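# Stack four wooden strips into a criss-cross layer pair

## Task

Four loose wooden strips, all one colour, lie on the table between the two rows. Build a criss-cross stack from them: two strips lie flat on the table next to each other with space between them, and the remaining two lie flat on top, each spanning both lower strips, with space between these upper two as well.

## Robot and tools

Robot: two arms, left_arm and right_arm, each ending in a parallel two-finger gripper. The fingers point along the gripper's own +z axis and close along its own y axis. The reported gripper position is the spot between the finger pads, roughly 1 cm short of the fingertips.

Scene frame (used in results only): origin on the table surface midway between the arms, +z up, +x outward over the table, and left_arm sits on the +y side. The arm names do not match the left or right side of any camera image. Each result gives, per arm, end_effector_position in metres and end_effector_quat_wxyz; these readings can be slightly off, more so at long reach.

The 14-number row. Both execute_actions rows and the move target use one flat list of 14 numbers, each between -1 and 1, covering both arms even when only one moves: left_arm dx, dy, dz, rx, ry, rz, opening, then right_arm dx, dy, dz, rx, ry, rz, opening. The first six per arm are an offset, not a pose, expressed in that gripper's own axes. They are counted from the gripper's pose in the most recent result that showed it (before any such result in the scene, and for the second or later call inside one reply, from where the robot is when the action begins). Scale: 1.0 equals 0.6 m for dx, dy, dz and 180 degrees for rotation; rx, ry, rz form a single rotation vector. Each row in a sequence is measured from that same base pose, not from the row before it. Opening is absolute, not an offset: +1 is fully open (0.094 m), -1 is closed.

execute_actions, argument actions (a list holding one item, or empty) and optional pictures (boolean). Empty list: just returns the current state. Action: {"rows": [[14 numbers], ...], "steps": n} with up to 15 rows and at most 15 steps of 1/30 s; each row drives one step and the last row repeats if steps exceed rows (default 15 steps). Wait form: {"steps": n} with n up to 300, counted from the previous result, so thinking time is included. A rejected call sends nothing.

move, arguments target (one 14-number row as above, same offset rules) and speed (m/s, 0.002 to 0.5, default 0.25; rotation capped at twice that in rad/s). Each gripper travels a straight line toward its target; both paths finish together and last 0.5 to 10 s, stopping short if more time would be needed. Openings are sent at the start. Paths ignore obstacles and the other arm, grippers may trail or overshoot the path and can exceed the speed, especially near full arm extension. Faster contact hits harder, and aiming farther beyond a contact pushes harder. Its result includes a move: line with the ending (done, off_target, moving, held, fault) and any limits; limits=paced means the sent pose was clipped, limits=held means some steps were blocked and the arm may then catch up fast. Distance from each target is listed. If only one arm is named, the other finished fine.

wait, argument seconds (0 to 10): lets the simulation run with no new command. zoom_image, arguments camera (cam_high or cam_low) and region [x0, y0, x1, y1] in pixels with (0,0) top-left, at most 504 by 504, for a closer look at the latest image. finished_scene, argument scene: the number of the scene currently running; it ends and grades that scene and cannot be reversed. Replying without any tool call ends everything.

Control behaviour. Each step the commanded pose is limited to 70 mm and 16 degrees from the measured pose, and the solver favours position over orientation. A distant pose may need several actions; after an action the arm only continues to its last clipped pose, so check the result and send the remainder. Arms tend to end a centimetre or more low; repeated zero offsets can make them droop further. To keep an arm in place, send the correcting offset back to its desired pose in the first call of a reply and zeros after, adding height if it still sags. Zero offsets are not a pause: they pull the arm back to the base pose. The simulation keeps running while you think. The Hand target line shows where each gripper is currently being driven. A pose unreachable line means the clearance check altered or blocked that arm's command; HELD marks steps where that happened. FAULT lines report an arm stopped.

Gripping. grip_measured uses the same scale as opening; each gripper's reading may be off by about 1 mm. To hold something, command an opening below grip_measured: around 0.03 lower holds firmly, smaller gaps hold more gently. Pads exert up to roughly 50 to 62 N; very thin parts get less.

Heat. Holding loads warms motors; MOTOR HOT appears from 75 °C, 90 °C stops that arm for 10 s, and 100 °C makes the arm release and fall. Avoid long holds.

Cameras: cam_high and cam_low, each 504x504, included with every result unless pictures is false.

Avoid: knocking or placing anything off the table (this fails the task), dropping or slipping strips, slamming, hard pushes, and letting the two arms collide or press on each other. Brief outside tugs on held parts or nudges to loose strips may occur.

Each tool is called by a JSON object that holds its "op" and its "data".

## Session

{"op": "execute_actions", "data": {"actions": []}}

{"op": "zoom_image", "data": {"camera": "cam_high", "region": [170,190,350,350]}}

{"op": "zoom_image", "data": {"camera": "cam_low", "region": [150,210,330,310]}}

Scene clock: 0.00 s of 5550.00 s.
left_arm: end_effector_position=(+0.3098, +0.3201, +0.2800) grip_measured=+1.000 end_effector_quat_wxyz=(+0.589, -0.012, +0.808, +0.003) | right_arm: end_effector_position=(+0.2913, -0.1576, +0.3574) grip_measured=+1.000 end_effector_quat_wxyz=(+0.690, -0.511, +0.435, +0.271)
Joint positions: left_arm=[-0.095  0.56   0.719 -0.48  -0.23  -0.086  0.094] | right_arm=[-0.192  1.222  0.781  0.781 -1.268 -0.166  0.094]
Joint velocities: left_arm=[-0.002  0.012  0.012 -0.022 -0.066  0.007  0.   ] | right_arm=[-0.037  0.002  0.002  0.022 -0.051  0.037  0.   ]
Hand target (left_arm): +0.309, +0.320, +0.285; +0.593, -0.014, +0.805, +0.002
Hand target (right_arm): +0.291, -0.158, +0.358; +0.689, -0.508, +0.439, +0.273

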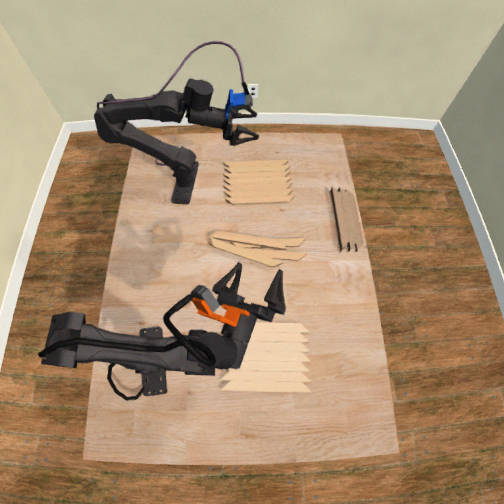

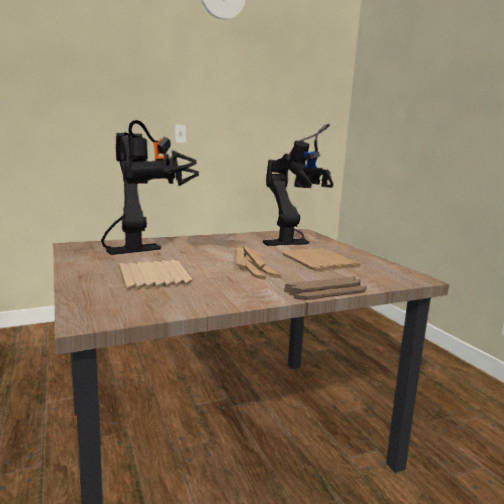

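Region (170, 190, 350, 350) of cam_high's 504x504 image, scaled by 2.800, with more detail than that image has.

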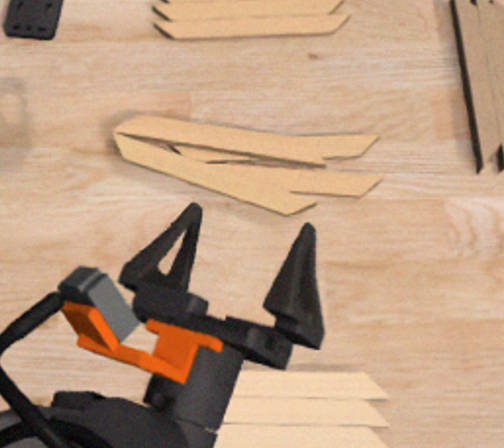

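Region (150, 210, 330, 310) of cam_low's 504x504 image, scaled by 2.800, with more detail than that image has.

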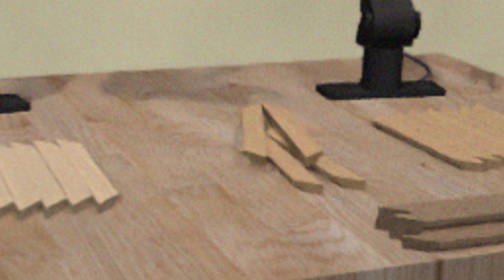

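{"op": "move", "data": {"target": [0,0,0,0,0,0,0,0,0,-0.3,0,0,0,1]}}

{"op": "move", "data": {"target": [0.326,-0.39,0.034,0,0.4,0,0,0,0,0,0,0,0,1]}}

Scene clock: 38.07 s of 5550.00 s.
left_arm: end_effector_position=(+0.3098, +0.3201, +0.2800) grip_measured=+0.002 end_effector_quat_wxyz=(+0.589, -0.012, +0.808, +0.003) | right_arm: end_effector_position=(+0.2374, -0.3239, +0.3380) grip_measured=+1.000 end_effector_quat_wxyz=(+0.699, -0.406, +0.582, +0.088)
Joint positions: left_arm=[-0.095  0.56   0.719 -0.48  -0.23  -0.086  0.047] | right_arm=[-0.992  0.939  0.568  0.98  -1.582  0.126  0.094]
Joint velocities: left_arm=[ 0.012 -0.002  0.002  0.037 -0.022  0.022 -0.   ] | right_arm=[-0.012 -0.017 -0.002 -0.022  0.007  0.022  0.   ]
Hand target (left_arm): +0.310, +0.320, +0.280; +0.589, -0.012, +0.808, +0.003
Hand target (right_arm): +0.233, -0.322, +0.337; +0.699, -0.402, +0.585, +0.088
Off the commanded pose (left_arm): 0.000 m, 0 deg.
Off the commanded pose (right_arm): 0.006 m, 30 deg; orientation clipped at the last step of the last action.
joint sent to its limit (right arm) — the command would take joint 5 (wrist yaw) past its lower limit, so that joint was sent only as far as its limit.
After step 90, 33.70 s passed at rest.
move: off_target (right_arm); limits=paced

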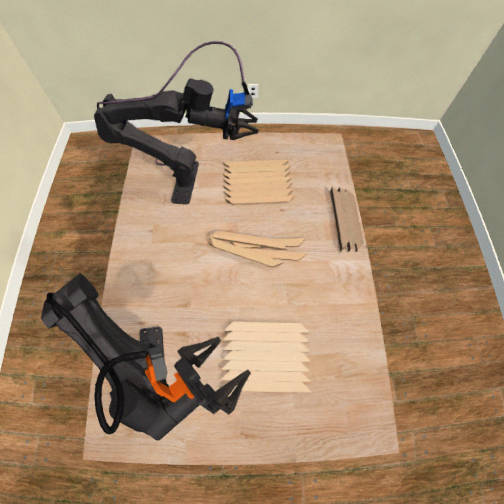

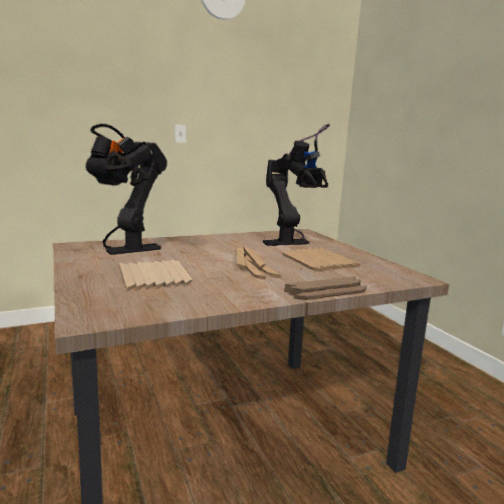

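Scene clock: 41.13 s of 5550.00 s.
left_arm: end_effector_position=(+0.2746, +0.0945, +0.0861) grip_measured=+0.002 end_effector_quat_wxyz=(+0.010, -0.016, +1.000, +0.014) | right_arm: end_effector_position=(+0.2374, -0.3239, +0.3380) grip_measured=+1.000 end_effector_quat_wxyz=(+0.699, -0.405, +0.582, +0.088)
Joint positions: left_arm=[-0.711  1.82   1.421 -1.179 -0.033 -0.869  0.047] | right_arm=[-0.992  0.939  0.568  0.98  -1.582  0.127  0.094]
Joint velocities: left_arm=[ 0.002 -0.012 -0.007 -0.007  0.051 -0.007  0.001] | right_arm=[ 0.002  0.007 -0.017 -0.022 -0.007 -0.037  0.   ]
Hand target (left_arm): +0.273, +0.089, +0.090; +0.008, -0.015, +1.000, +0.012
Hand target (right_arm): +0.237, -0.324, +0.338; +0.699, -0.406, +0.582, +0.088
Off the commanded pose (left_arm): 0.012 m, 2 deg.
Off the commanded pose (right_arm): 0.000 m, 0 deg.
move: off_target (left_arm)

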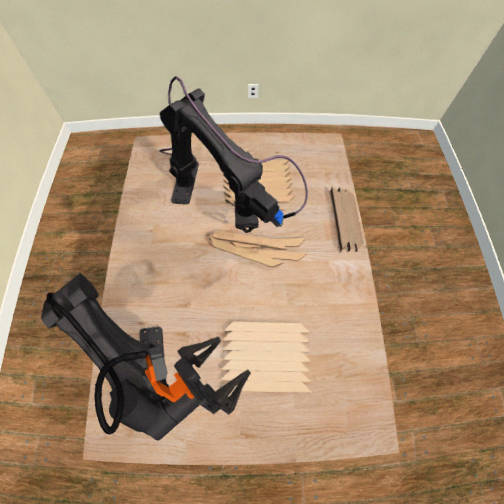

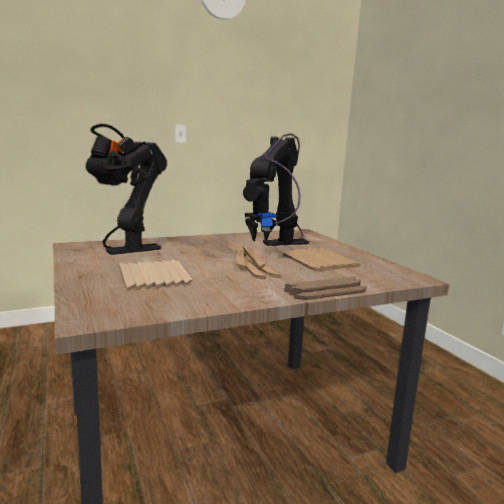

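{"op": "move", "data": {"target": [0,-0.045,0.045,0.009,0.006,0.066,0,0,0,0,0,0,0,1], "speed": 0.1}}

{"op": "zoom_image", "data": {"camera": "cam_low", "region": [210,220,300,290]}}

{"op": "zoom_image", "data": {"camera": "cam_high", "region": [200,200,320,280]}}

Scene clock: 45.57 s of 5550.00 s.
left_arm: end_effector_position=(+0.2747, +0.0766, +0.0609) grip_measured=+0.002 end_effector_quat_wxyz=(-0.004, +0.077, +0.997, +0.008) | right_arm: end_effector_position=(+0.2374, -0.3239, +0.3380) grip_measured=+1.000 end_effector_quat_wxyz=(+0.699, -0.405, +0.582, +0.088)
Joint positions: left_arm=[-0.731  1.898  1.421 -1.11  -0.006 -0.704  0.047] | right_arm=[-0.992  0.939  0.568  0.98  -1.582  0.127  0.094]
Joint velocities: left_arm=[-0.002 -0.012 -0.017  0.007 -0.022  0.022  0.001] | right_arm=[ 0.002 -0.002  0.007 -0.007  0.022 -0.022  0.   ]
Hand target (left_arm): +0.275, +0.068, +0.059; -0.001, +0.088, +0.996, +0.001
Hand target (right_arm): +0.237, -0.324, +0.338; +0.699, -0.405, +0.582, +0.088
Off the commanded pose (left_arm): 0.009 m, 2 deg.
Off the commanded pose (right_arm): 0.000 m, 0 deg.
move: done

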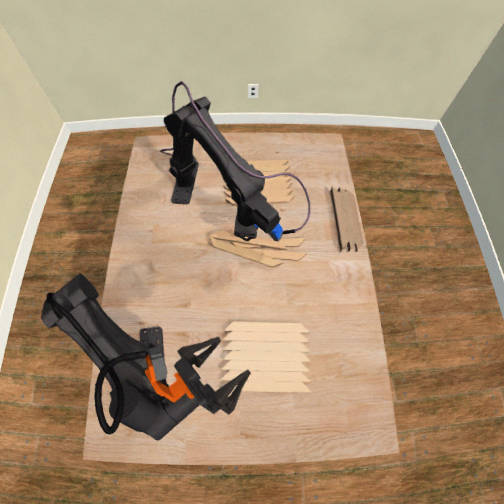

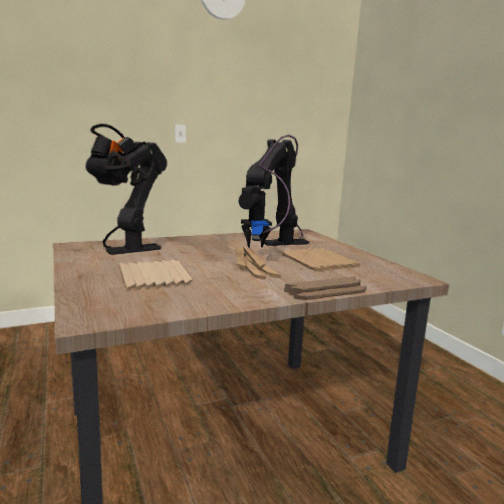

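Region (210, 220, 300, 290) of cam_low's 504x504 image, scaled by 5.600, with more detail than that image has.

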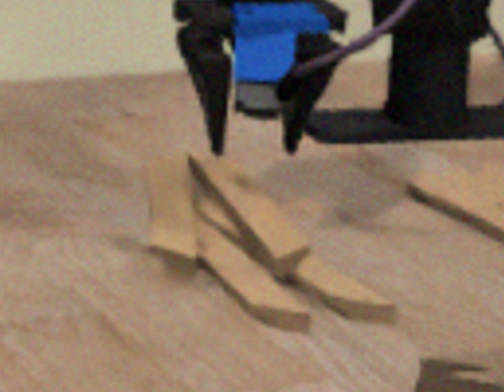

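Region (200, 200, 320, 280) of cam_high's 504x504 image, scaled by 4.200, with more detail than that image has.

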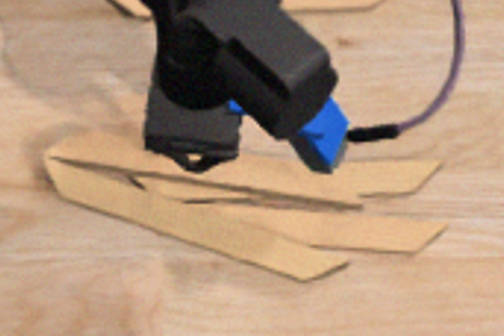

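{"op": "move", "data": {"target": [0,-0.022,0.055,0,0,0.01,0,0,0,0,0,0,0,1], "speed": 0.04}}

{"op": "zoom_image", "data": {"camera": "cam_low", "region": [210,220,300,290]}}

Scene clock: 48.20 s of 5550.00 s.
left_arm: end_effector_position=(+0.2756, +0.0665, +0.0358) grip_measured=+0.002 end_effector_quat_wxyz=(-0.002, +0.086, +0.996, +0.006) | right_arm: end_effector_position=(+0.2374, -0.3239, +0.3380) grip_measured=+1.000 end_effector_quat_wxyz=(+0.699, -0.405, +0.582, +0.088)
Joint positions: left_arm=[-0.748  1.949  1.387 -1.02  -0.006 -0.701  0.047] | right_arm=[-0.992  0.939  0.568  0.98  -1.582  0.127  0.094]
Joint velocities: left_arm=[-0.012  0.002 -0.002  0.022  0.037  0.037  0.   ] | right_arm=[ 0.002  0.002 -0.002  0.022 -0.125 -0.037  0.   ]
Hand target (left_arm): +0.272, +0.064, +0.028; -0.004, +0.092, +0.996, +0.008
Hand target (right_arm): +0.237, -0.324, +0.338; +0.699, -0.405, +0.582, +0.088
Off the commanded pose (left_arm): 0.009 m, 1 deg.
Off the commanded pose (right_arm): 0.000 m, 0 deg.
move: done

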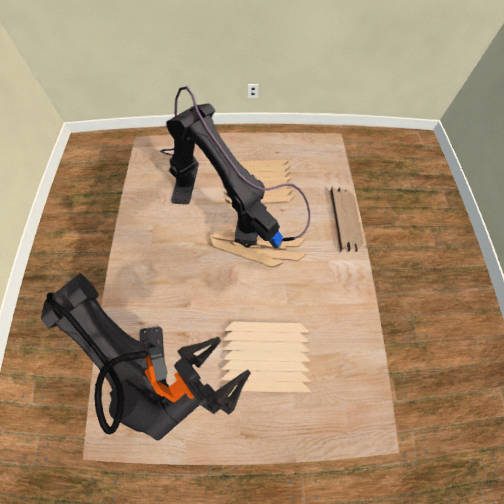

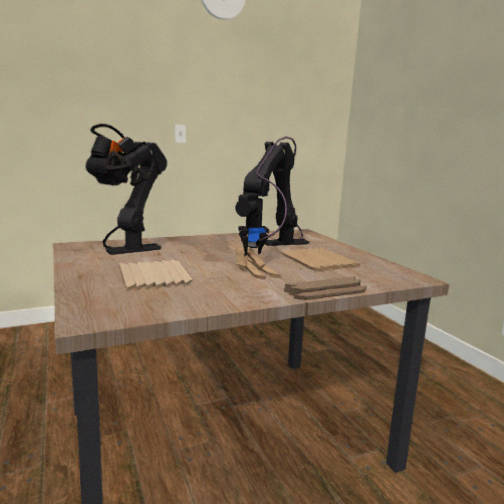

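Region (210, 220, 300, 290) of cam_low's 504x504 image, scaled by 5.600, with more detail than that image has.

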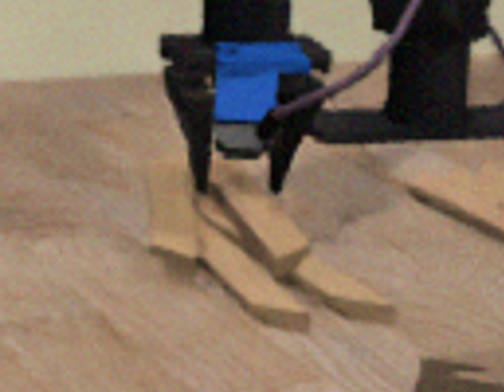

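{"op": "move", "data": {"target": [0,0.006,0.033,0,0,0,0,0,0,0,0,0,0,1], "speed": 0.03}}

{"op": "move", "data": {"target": [0,0,0,0,0,0,-0.5,0,0,0,0,0,0,1]}}

{"op": "zoom_image", "data": {"camera": "cam_low", "region": [210,220,300,290]}}

Scene clock: 51.97 s of 5550.00 s.
left_arm: end_effector_position=(+0.2742, +0.0682, +0.0249) grip_measured=+0.002 end_effector_quat_wxyz=(+0.001, +0.086, +0.996, +0.004) | right_arm: end_effector_position=(+0.2374, -0.3239, +0.3380) grip_measured=+1.000 end_effector_quat_wxyz=(+0.699, -0.405, +0.582, +0.088)
Joint positions: left_arm=[-0.748  1.949  1.342 -0.967 -0.006 -0.701  0.047] | right_arm=[-0.992  0.939  0.568  0.98  -1.582  0.127  0.094]
Joint velocities: left_arm=[ 0.002 -0.007  0.007 -0.007  0.022  0.022 -0.   ] | right_arm=[-0.022 -0.007 -0.002 -0.022 -0.066 -0.022  0.   ]
Hand target (left_arm): +0.276, +0.070, +0.016; -0.002, +0.086, +0.996, +0.006
Hand target (right_arm): +0.237, -0.324, +0.338; +0.699, -0.405, +0.582, +0.088
Off the commanded pose (left_arm): 0.009 m, 0 deg.
Off the commanded pose (right_arm): 0.000 m, 0 deg.
move: done

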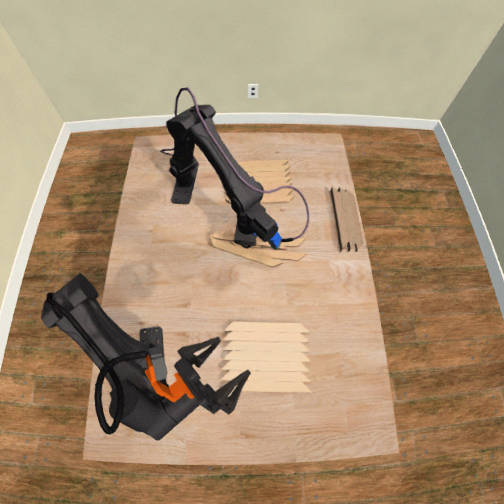

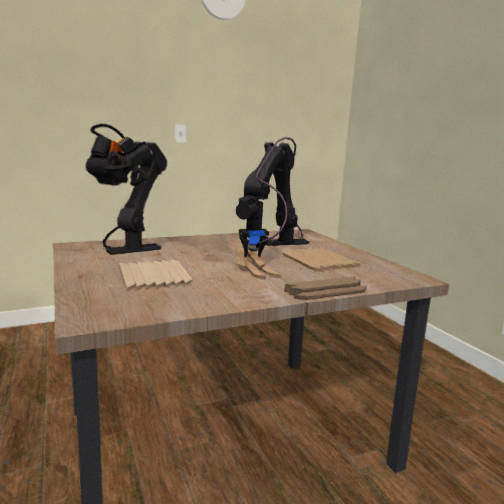

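Scene clock: 52.47 s of 5550.00 s.
left_arm: end_effector_position=(+0.2742, +0.0682, +0.0249) grip_measured=-0.472 end_effector_quat_wxyz=(+0.001, +0.086, +0.996, +0.004) | right_arm: end_effector_position=(+0.2374, -0.3239, +0.3380) grip_measured=+1.000 end_effector_quat_wxyz=(+0.699, -0.405, +0.582, +0.088)
Joint positions: left_arm=[-0.748  1.949  1.342 -0.967 -0.006 -0.701  0.025] | right_arm=[-0.992  0.939  0.568  0.98  -1.582  0.127  0.094]
Joint velocities: left_arm=[ 0.007 -0.027 -0.002  0.037 -0.051 -0.066  0.   ] | right_arm=[-0.007 -0.012 -0.002  0.022  0.037 -0.037  0.   ]
Hand target (left_arm): +0.274, +0.068, +0.025; +0.001, +0.086, +0.996, +0.003
Hand target (right_arm): +0.237, -0.324, +0.338; +0.699, -0.405, +0.582, +0.088
Off the commanded pose (left_arm): 0.000 m, 0 deg.
Off the commanded pose (right_arm): 0.000 m, 0 deg.
move: done

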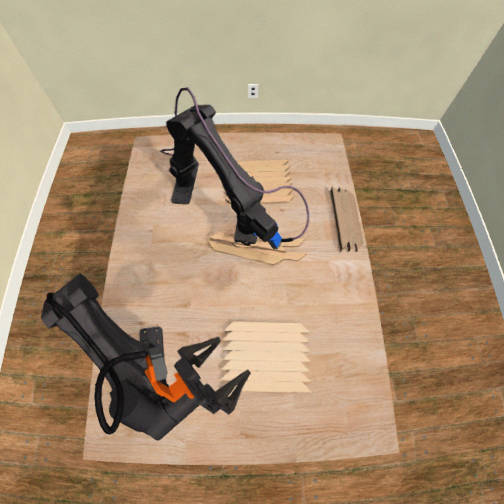

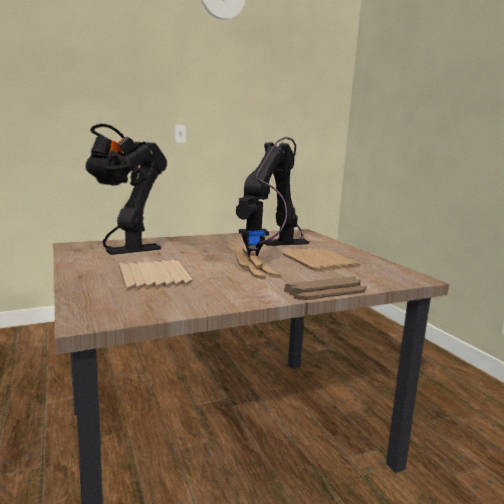

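Region (210, 220, 300, 290) of cam_low's 504x504 image, scaled by 5.600, with more detail than that image has.

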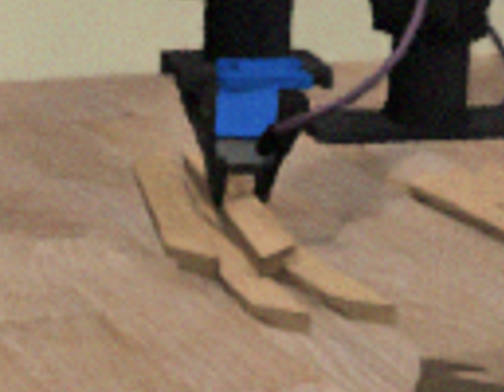

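{"op": "move", "data": {"target": [0,0,-0.09,0,0,0,-0.51,0,0,0,0,0,0,1], "speed": 0.15}}

{"op": "move", "data": {"target": [0.29,-0.115,-0.01,0,0,0.45,-0.51,0,0,0,0,0,0,1], "speed": 0.4}}

{"op": "zoom_image", "data": {"camera": "cam_high", "region": [160,190,320,300]}}

Scene clock: 56.43 s of 5550.00 s.
left_arm: end_effector_position=(+0.2717, +0.0712, +0.0670) grip_measured=-0.472 end_effector_quat_wxyz=(-0.008, +0.086, +0.996, +0.013) | right_arm: end_effector_position=(+0.2374, -0.3239, +0.3380) grip_measured=+1.000 end_effector_quat_wxyz=(+0.699, -0.405, +0.582, +0.088)
Joint positions: left_arm=[-0.748  1.913  1.465 -1.153 -0.006 -0.701  0.025] | right_arm=[-0.992  0.939  0.568  0.98  -1.582  0.127  0.094]
Joint velocities: left_arm=[ 0.012 -0.012  0.007 -0.11  -0.022 -0.007  0.001] | right_arm=[ 0.012 -0.002 -0.012  0.007 -0.051  0.051  0.   ]
Hand target (left_arm): +0.274, +0.068, +0.079; +0.001, +0.086, +0.996, +0.003
Hand target (right_arm): +0.237, -0.324, +0.338; +0.699, -0.405, +0.582, +0.088
Off the commanded pose (left_arm): 0.013 m, 1 deg.
Off the commanded pose (right_arm): 0.000 m, 0 deg.
move: off_target (left_arm)

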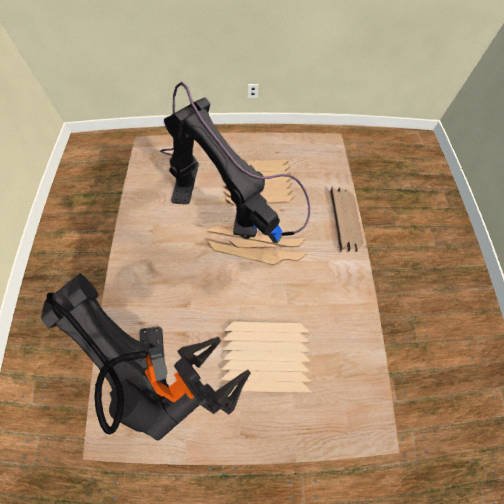

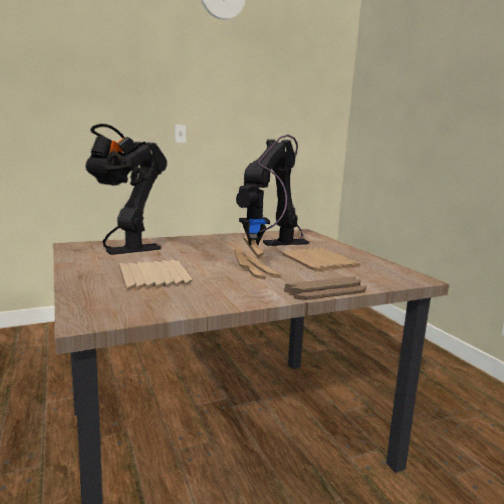

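Scene clock: 58.77 s of 5550.00 s.
left_arm: end_effector_position=(+0.0923, +0.0394, +0.0679) grip_measured=-0.472 end_effector_quat_wxyz=(-0.024, +0.706, +0.707, +0.022) | right_arm: end_effector_position=(+0.2374, -0.3239, +0.3380) grip_measured=+1.000 end_effector_quat_wxyz=(+0.699, -0.405, +0.582, +0.088)
Joint positions: left_arm=[-1.3    1.771  1.284 -1.149 -0.006  0.143  0.025] | right_arm=[-0.992  0.939  0.568  0.98  -1.582  0.127  0.094]
Joint velocities: left_arm=[-0.007 -0.002 -0.007 -0.066  0.022  0.022 -0.   ] | right_arm=[ 0.002  0.012 -0.007  0.022  0.051  0.066  0.   ]
Hand target (left_arm): +0.091, +0.037, +0.074; -0.010, +0.713, +0.701, +0.012
Hand target (right_arm): +0.237, -0.324, +0.338; +0.699, -0.405, +0.582, +0.088
Off the commanded pose (left_arm): 0.010 m, 3 deg.
Off the commanded pose (right_arm): 0.000 m, 0 deg.
move: off_target (left_arm)

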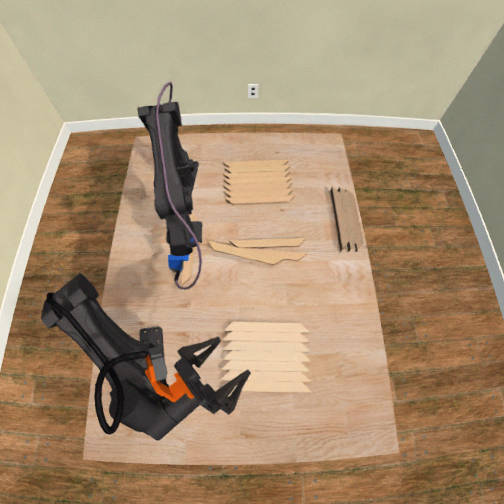

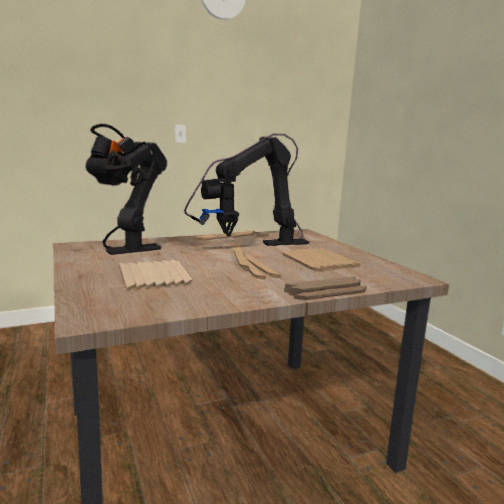

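Region (160, 190, 320, 300) of cam_high's 504x504 image, scaled by 3.150, with more detail than that image has; it fills the top 346 rows of this view, and the rest is white.

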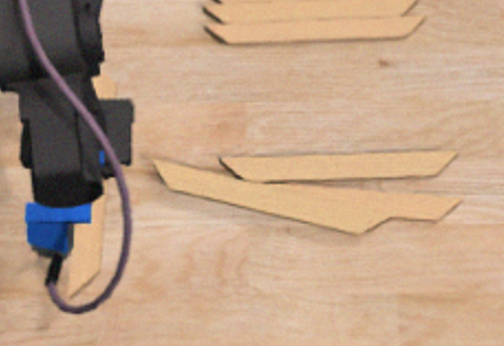

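{"op": "move", "data": {"target": [-0.02,0,0.108,0,-0.02,0,-0.51,0,0,0,0,0,0,1], "speed": 0.05}}

{"op": "move", "data": {"target": [0,0,0,0,0,0,0,0,0,0,0,0,0,1]}}

{"op": "move", "data": {"target": [0,0,-0.09,0,-0.01,0,0,0,0,0,0,0,0,1]}}

{"op": "move", "data": {"target": [-0.02,0.31,0,0,0,-0.415,0,0,0,0,0,0,0,1], "speed": 0.4}}

{"op": "zoom_image", "data": {"camera": "cam_low", "region": [190,220,300,290]}}

Scene clock: 63.67 s of 5550.00 s.
left_arm: end_effector_position=(+0.0929, +0.0355, +0.0115) grip_measured=-0.472 end_effector_quat_wxyz=(-0.005, +0.707, +0.707, +0.007) | right_arm: end_effector_position=(+0.2374, -0.3239, +0.3380) grip_measured=+1.000 end_effector_quat_wxyz=(+0.699, -0.405, +0.582, +0.088)
Joint positions: left_arm=[-1.3    1.817  1.104 -0.875 -0.006  0.146  0.025] | right_arm=[-0.992  0.939  0.568  0.98  -1.582  0.127  0.094]
Joint velocities: left_arm=[-0.007 -0.007 -0.002 -0.037 -0.037  0.037 -0.002] | right_arm=[ 0.007 -0.012  0.012  0.007 -0.037 -0.037  0.   ]
Hand target (left_arm): +0.092, +0.032, +0.003; -0.003, +0.706, +0.708, -0.000
Hand target (right_arm): +0.237, -0.324, +0.338; +0.699, -0.405, +0.582, +0.088
Off the commanded pose (left_arm): 0.010 m, 1 deg.
Off the commanded pose (right_arm): 0.000 m, 0 deg.
After step 90, 0.33 s passed at rest.
move: done

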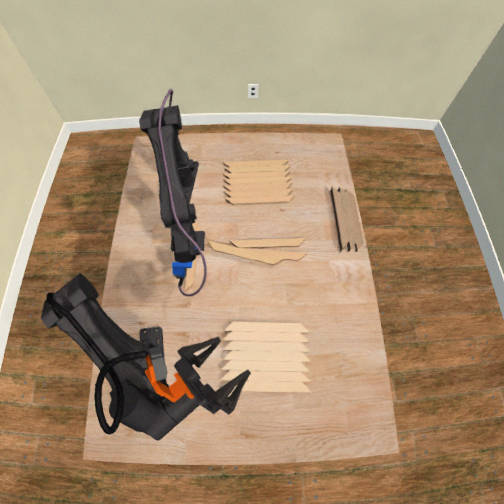

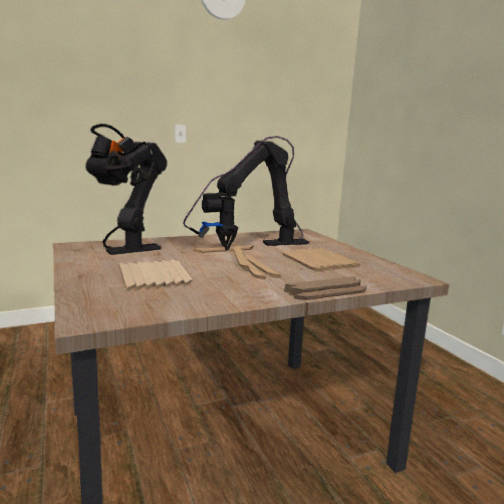

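Scene clock: 64.17 s of 5550.00 s.
left_arm: end_effector_position=(+0.0929, +0.0356, +0.0115) grip_measured=-0.002 end_effector_quat_wxyz=(-0.005, +0.707, +0.707, +0.008) | right_arm: end_effector_position=(+0.2374, -0.3239, +0.3380) grip_measured=+1.000 end_effector_quat_wxyz=(+0.699, -0.405, +0.582, +0.088)
Joint positions: left_arm=[-1.3    1.817  1.104 -0.876 -0.006  0.146  0.047] | right_arm=[-0.992  0.939  0.568  0.98  -1.582  0.127  0.094]
Joint velocities: left_arm=[-0.002 -0.007 -0.022  0.022  0.051 -0.007 -0.   ] | right_arm=[-0.012 -0.002 -0.002 -0.022  0.066  0.066  0.   ]
Hand target (left_arm): +0.093, +0.035, +0.012; -0.005, +0.707, +0.707, +0.007
Hand target (right_arm): +0.237, -0.324, +0.338; +0.699, -0.405, +0.582, +0.088
Off the commanded pose (left_arm): 0.000 m, 0 deg.
Off the commanded pose (right_arm): 0.000 m, 0 deg.
move: done

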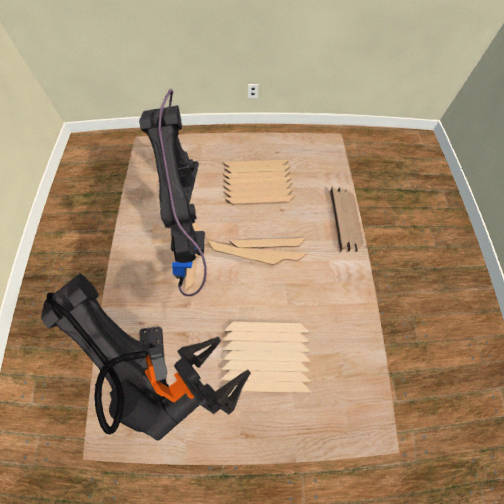

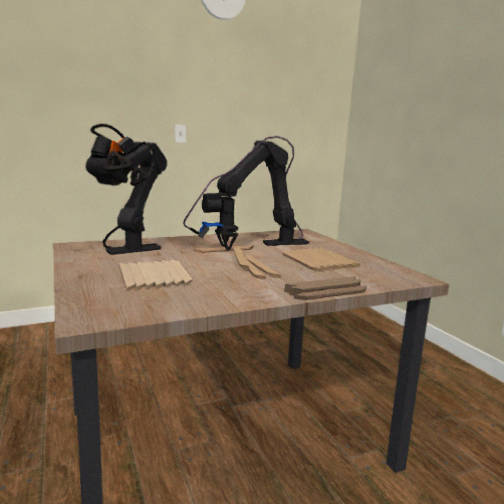

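Scene clock: 65.20 s of 5550.00 s.
left_arm: end_effector_position=(+0.0925, +0.0383, +0.0560) grip_measured=-0.002 end_effector_quat_wxyz=(-0.001, +0.707, +0.707, +0.004) | right_arm: end_effector_position=(+0.2374, -0.3239, +0.3380) grip_measured=+1.000 end_effector_quat_wxyz=(+0.699, -0.405, +0.582, +0.088)
Joint positions: left_arm=[-1.3    1.733  1.192 -1.036 -0.006  0.146  0.047] | right_arm=[-0.992  0.939  0.568  0.98  -1.582  0.127  0.094]
Joint velocities: left_arm=[-0.012 -0.007  0.002  0.007 -0.022 -0.051 -0.   ] | right_arm=[-0.002 -0.002 -0.002  0.081  0.11   0.037  0.   ]
Hand target (left_arm): +0.093, +0.035, +0.065; +0.006, +0.707, +0.707, -0.004
Hand target (right_arm): +0.237, -0.324, +0.338; +0.699, -0.405, +0.582, +0.088
Off the commanded pose (left_arm): 0.010 m, 1 deg.
Off the commanded pose (right_arm): 0.000 m, 0 deg.
move: done

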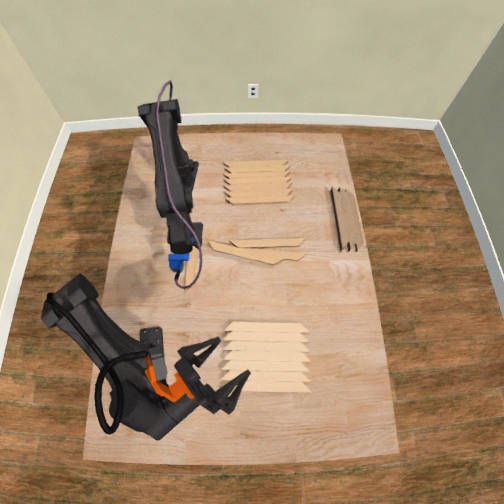

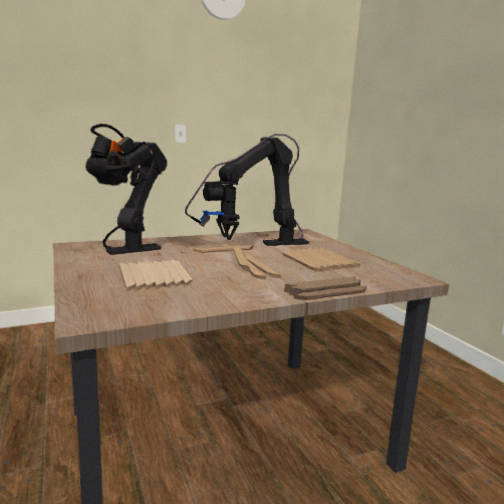

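Scene clock: 67.47 s of 5550.00 s.
left_arm: end_effector_position=(+0.2727, +0.0237, +0.0550) grip_measured=-0.002 end_effector_quat_wxyz=(-0.001, +0.142, +0.990, +0.001) | right_arm: end_effector_position=(+0.2374, -0.3239, +0.3380) grip_measured=+1.000 end_effector_quat_wxyz=(+0.699, -0.405, +0.582, +0.088)
Joint positions: left_arm=[-0.822  2.041  1.6   -1.133 -0.    -0.664  0.047] | right_arm=[-0.992  0.939  0.568  0.98  -1.582  0.127  0.094]
Joint velocities: left_arm=[ 0.002 -0.007 -0.002 -0.007 -0.051 -0.051 -0.   ] | right_arm=[ 0.007  0.012 -0.007  0.051 -0.051 -0.037  0.   ]
Hand target (left_arm): +0.276, +0.022, +0.056; -0.005, +0.133, +0.991, +0.001
Hand target (right_arm): +0.237, -0.324, +0.338; +0.699, -0.405, +0.582, +0.088
Off the commanded pose (left_arm): 0.007 m, 1 deg.
Off the commanded pose (right_arm): 0.000 m, 0 deg.
move: done

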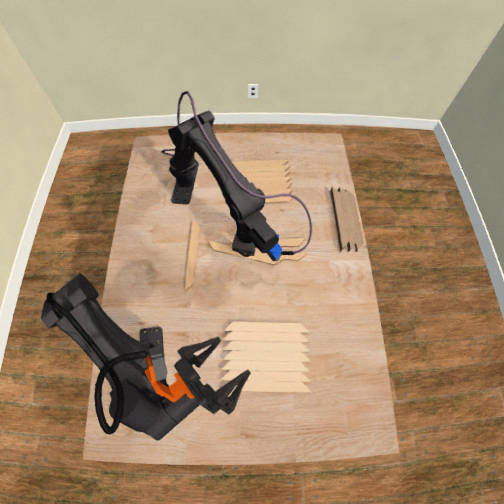

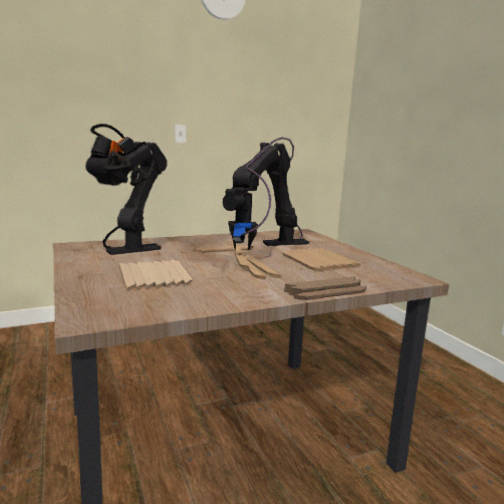

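Region (190, 220, 300, 290) of cam_low's 504x504 image, scaled by 4.582, with more detail than that image has; it fills the top 321 rows of this view, and the rest is white.

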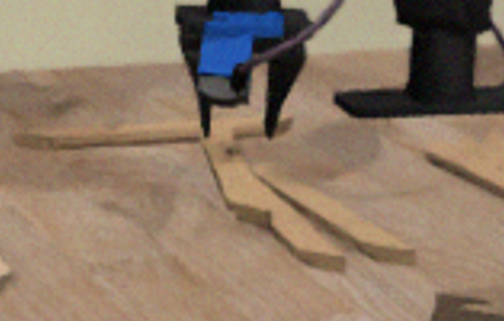

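{"op": "move", "data": {"target": [0,-0.005,0.066,0,0,0,0.1,0,0,0,0,0,0,1], "speed": 0.04}}

{"op": "move", "data": {"target": [0,0,0,0,0,0,-0.51,0,0,0,0,0,0,1]}}

{"op": "move", "data": {"target": [0,0,-0.08,0.005,-0.005,0,-0.51,0,0,0,0,0,0,1], "speed": 0.15}}

{"op": "move", "data": {"target": [0.163,-0.05,-0.01,0,0,0.415,-0.51,0,0,0,0,0,0,1], "speed": 0.4}}

{"op": "zoom_image", "data": {"camera": "cam_high", "region": [160,190,320,300]}}

Scene clock: 72.37 s of 5550.00 s.
left_arm: end_effector_position=(+0.2739, +0.0220, +0.0234) grip_measured=+0.098 end_effector_quat_wxyz=(+0.001, +0.141, +0.990, -0.001) | right_arm: end_effector_position=(+0.2374, -0.3239, +0.3380) grip_measured=+1.000 end_effector_quat_wxyz=(+0.699, -0.405, +0.582, +0.088)
Joint positions: left_arm=[-0.822  2.076  1.522 -1.015 -0.    -0.666  0.052] | right_arm=[-0.992  0.939  0.568  0.98  -1.582  0.127  0.094]
Joint velocities: left_arm=[-0.007 -0.007 -0.002  0.095 -0.051 -0.022 -0.001] | right_arm=[-0.022 -0.002  0.012  0.037 -0.037 -0.022  0.   ]
Hand target (left_arm): +0.272, +0.021, +0.016; -0.001, +0.142, +0.990, +0.001
Hand target (right_arm): +0.237, -0.324, +0.338; +0.699, -0.405, +0.582, +0.088
Off the commanded pose (left_arm): 0.008 m, 0 deg.
Off the commanded pose (right_arm): 0.000 m, 0 deg.
After step 90, 0.50 s passed at rest.
move: done

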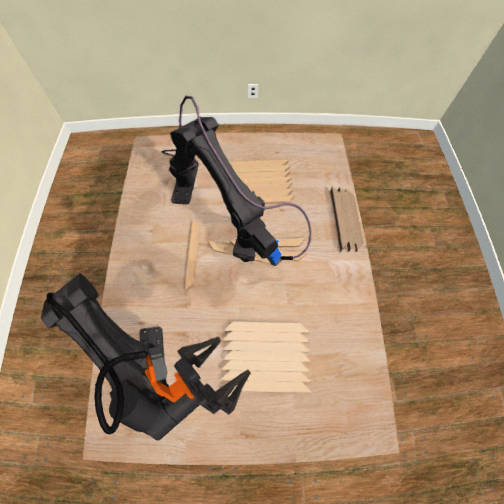

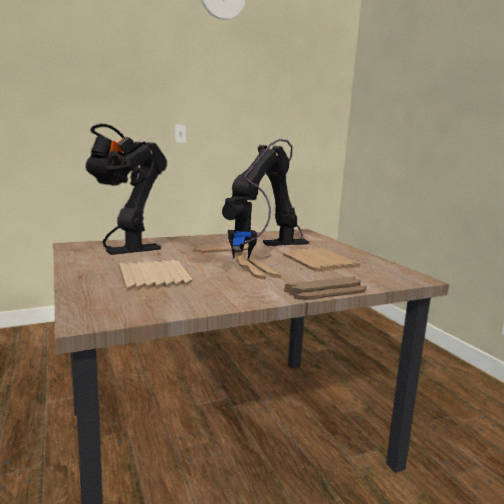

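Scene clock: 72.87 s of 5550.00 s.
left_arm: end_effector_position=(+0.2739, +0.0220, +0.0234) grip_measured=-0.470 end_effector_quat_wxyz=(+0.001, +0.140, +0.990, -0.001) | right_arm: end_effector_position=(+0.2374, -0.3239, +0.3380) grip_measured=+1.000 end_effector_quat_wxyz=(+0.699, -0.405, +0.582, +0.088)
Joint positions: left_arm=[-0.822  2.076  1.522 -1.015  0.    -0.666  0.025] | right_arm=[-0.992  0.939  0.568  0.98  -1.582  0.127  0.094]
Joint velocities: left_arm=[-0.017  0.002  0.007 -0.022 -0.037 -0.051 -0.   ] | right_arm=[-0.002  0.012 -0.007  0.022 -0.022 -0.081  0.   ]
Hand target (left_arm): +0.274, +0.022, +0.023; +0.001, +0.140, +0.990, -0.001
Hand target (right_arm): +0.237, -0.324, +0.338; +0.699, -0.405, +0.582, +0.088
Off the commanded pose (left_arm): 0.000 m, 0 deg.
Off the commanded pose (right_arm): 0.000 m, 0 deg.
move: done

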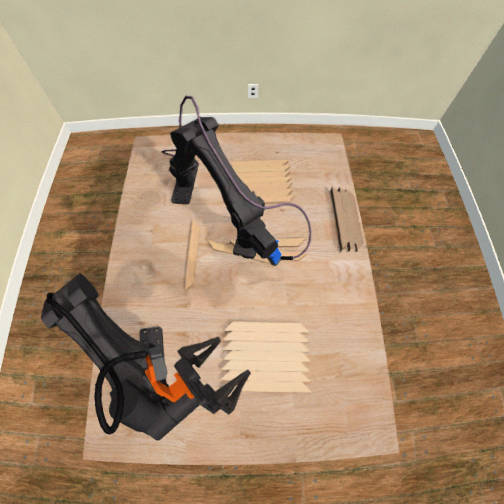

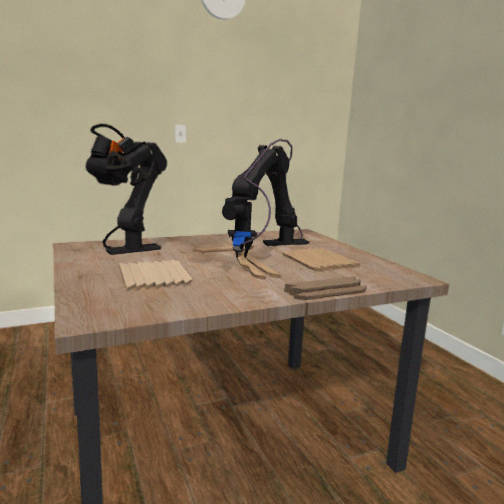

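Scene clock: 73.87 s of 5550.00 s.
left_arm: end_effector_position=(+0.2716, +0.0251, +0.0590) grip_measured=-0.470 end_effector_quat_wxyz=(+0.000, +0.140, +0.990, -0.000) | right_arm: end_effector_position=(+0.2374, -0.3239, +0.3380) grip_measured=+1.000 end_effector_quat_wxyz=(+0.699, -0.405, +0.582, +0.088)
Joint positions: left_arm=[-0.822  2.028  1.596 -1.138  0.    -0.666  0.025] | right_arm=[-0.992  0.939  0.568  0.98  -1.582  0.127  0.094]
Joint velocities: left_arm=[-0.002 -0.002 -0.002 -0.081  0.037 -0.037 -0.   ] | right_arm=[-0.002 -0.022 -0.022 -0.051 -0.037 -0.022  0.   ]
Hand target (left_arm): +0.274, +0.023, +0.071; +0.007, +0.140, +0.990, -0.010
Hand target (right_arm): +0.237, -0.324, +0.338; +0.699, -0.405, +0.582, +0.088
Off the commanded pose (left_arm): 0.013 m, 1 deg.
Off the commanded pose (right_arm): 0.000 m, 0 deg.
move: off_target (left_arm)

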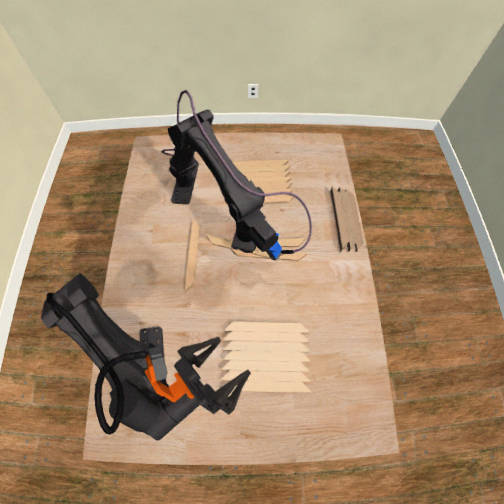

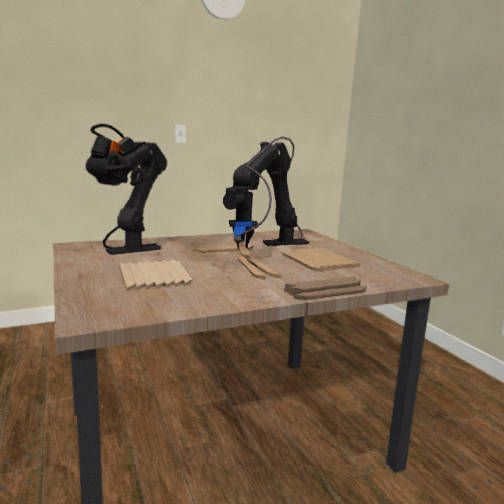

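Scene clock: 76.13 s of 5550.00 s.
left_arm: end_effector_position=(+0.1716, +0.0289, +0.0582) grip_measured=-0.470 end_effector_quat_wxyz=(-0.015, +0.706, +0.708, +0.009) | right_arm: end_effector_position=(+0.2374, -0.3239, +0.3380) grip_measured=+1.000 end_effector_quat_wxyz=(+0.699, -0.405, +0.582, +0.088)
Joint positions: left_arm=[-1.065  1.866  1.367 -1.105 -0.004  0.376  0.025] | right_arm=[-0.992  0.939  0.568  0.98  -1.582  0.127  0.094]
Joint velocities: left_arm=[ 0.002 -0.022  0.002  0.081  0.007  0.066  0.001] | right_arm=[-0.007 -0.007 -0.002  0.022  0.022 -0.022  0.   ]
Hand target (left_arm): +0.171, +0.026, +0.064; +0.002, +0.712, +0.702, +0.003
Hand target (right_arm): +0.237, -0.324, +0.338; +0.699, -0.405, +0.582, +0.088
Off the commanded pose (left_arm): 0.009 m, 2 deg.
Off the commanded pose (right_arm): 0.000 m, 0 deg.
move: done

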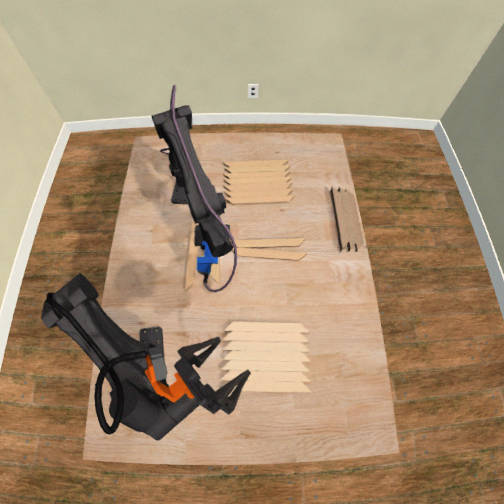

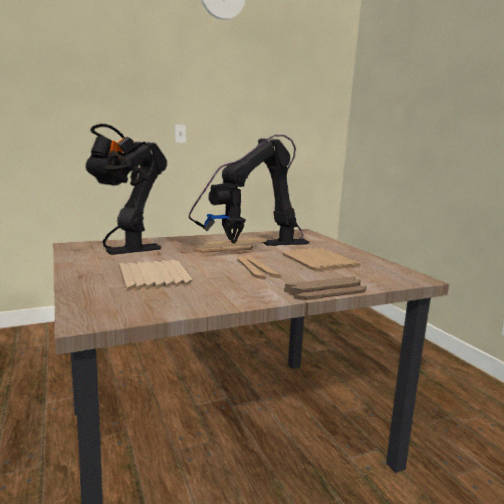

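Region (160, 190, 320, 300) of cam_high's 504x504 image, scaled by 3.150, with more detail than that image has; it fills the top 346 rows of this view, and the rest is white.

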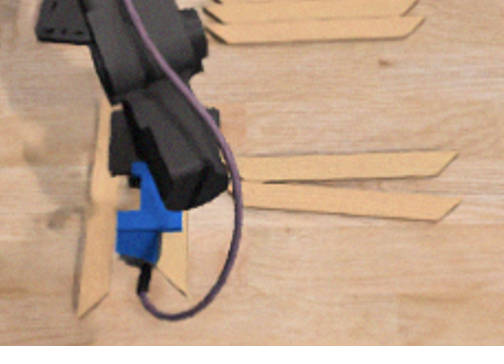

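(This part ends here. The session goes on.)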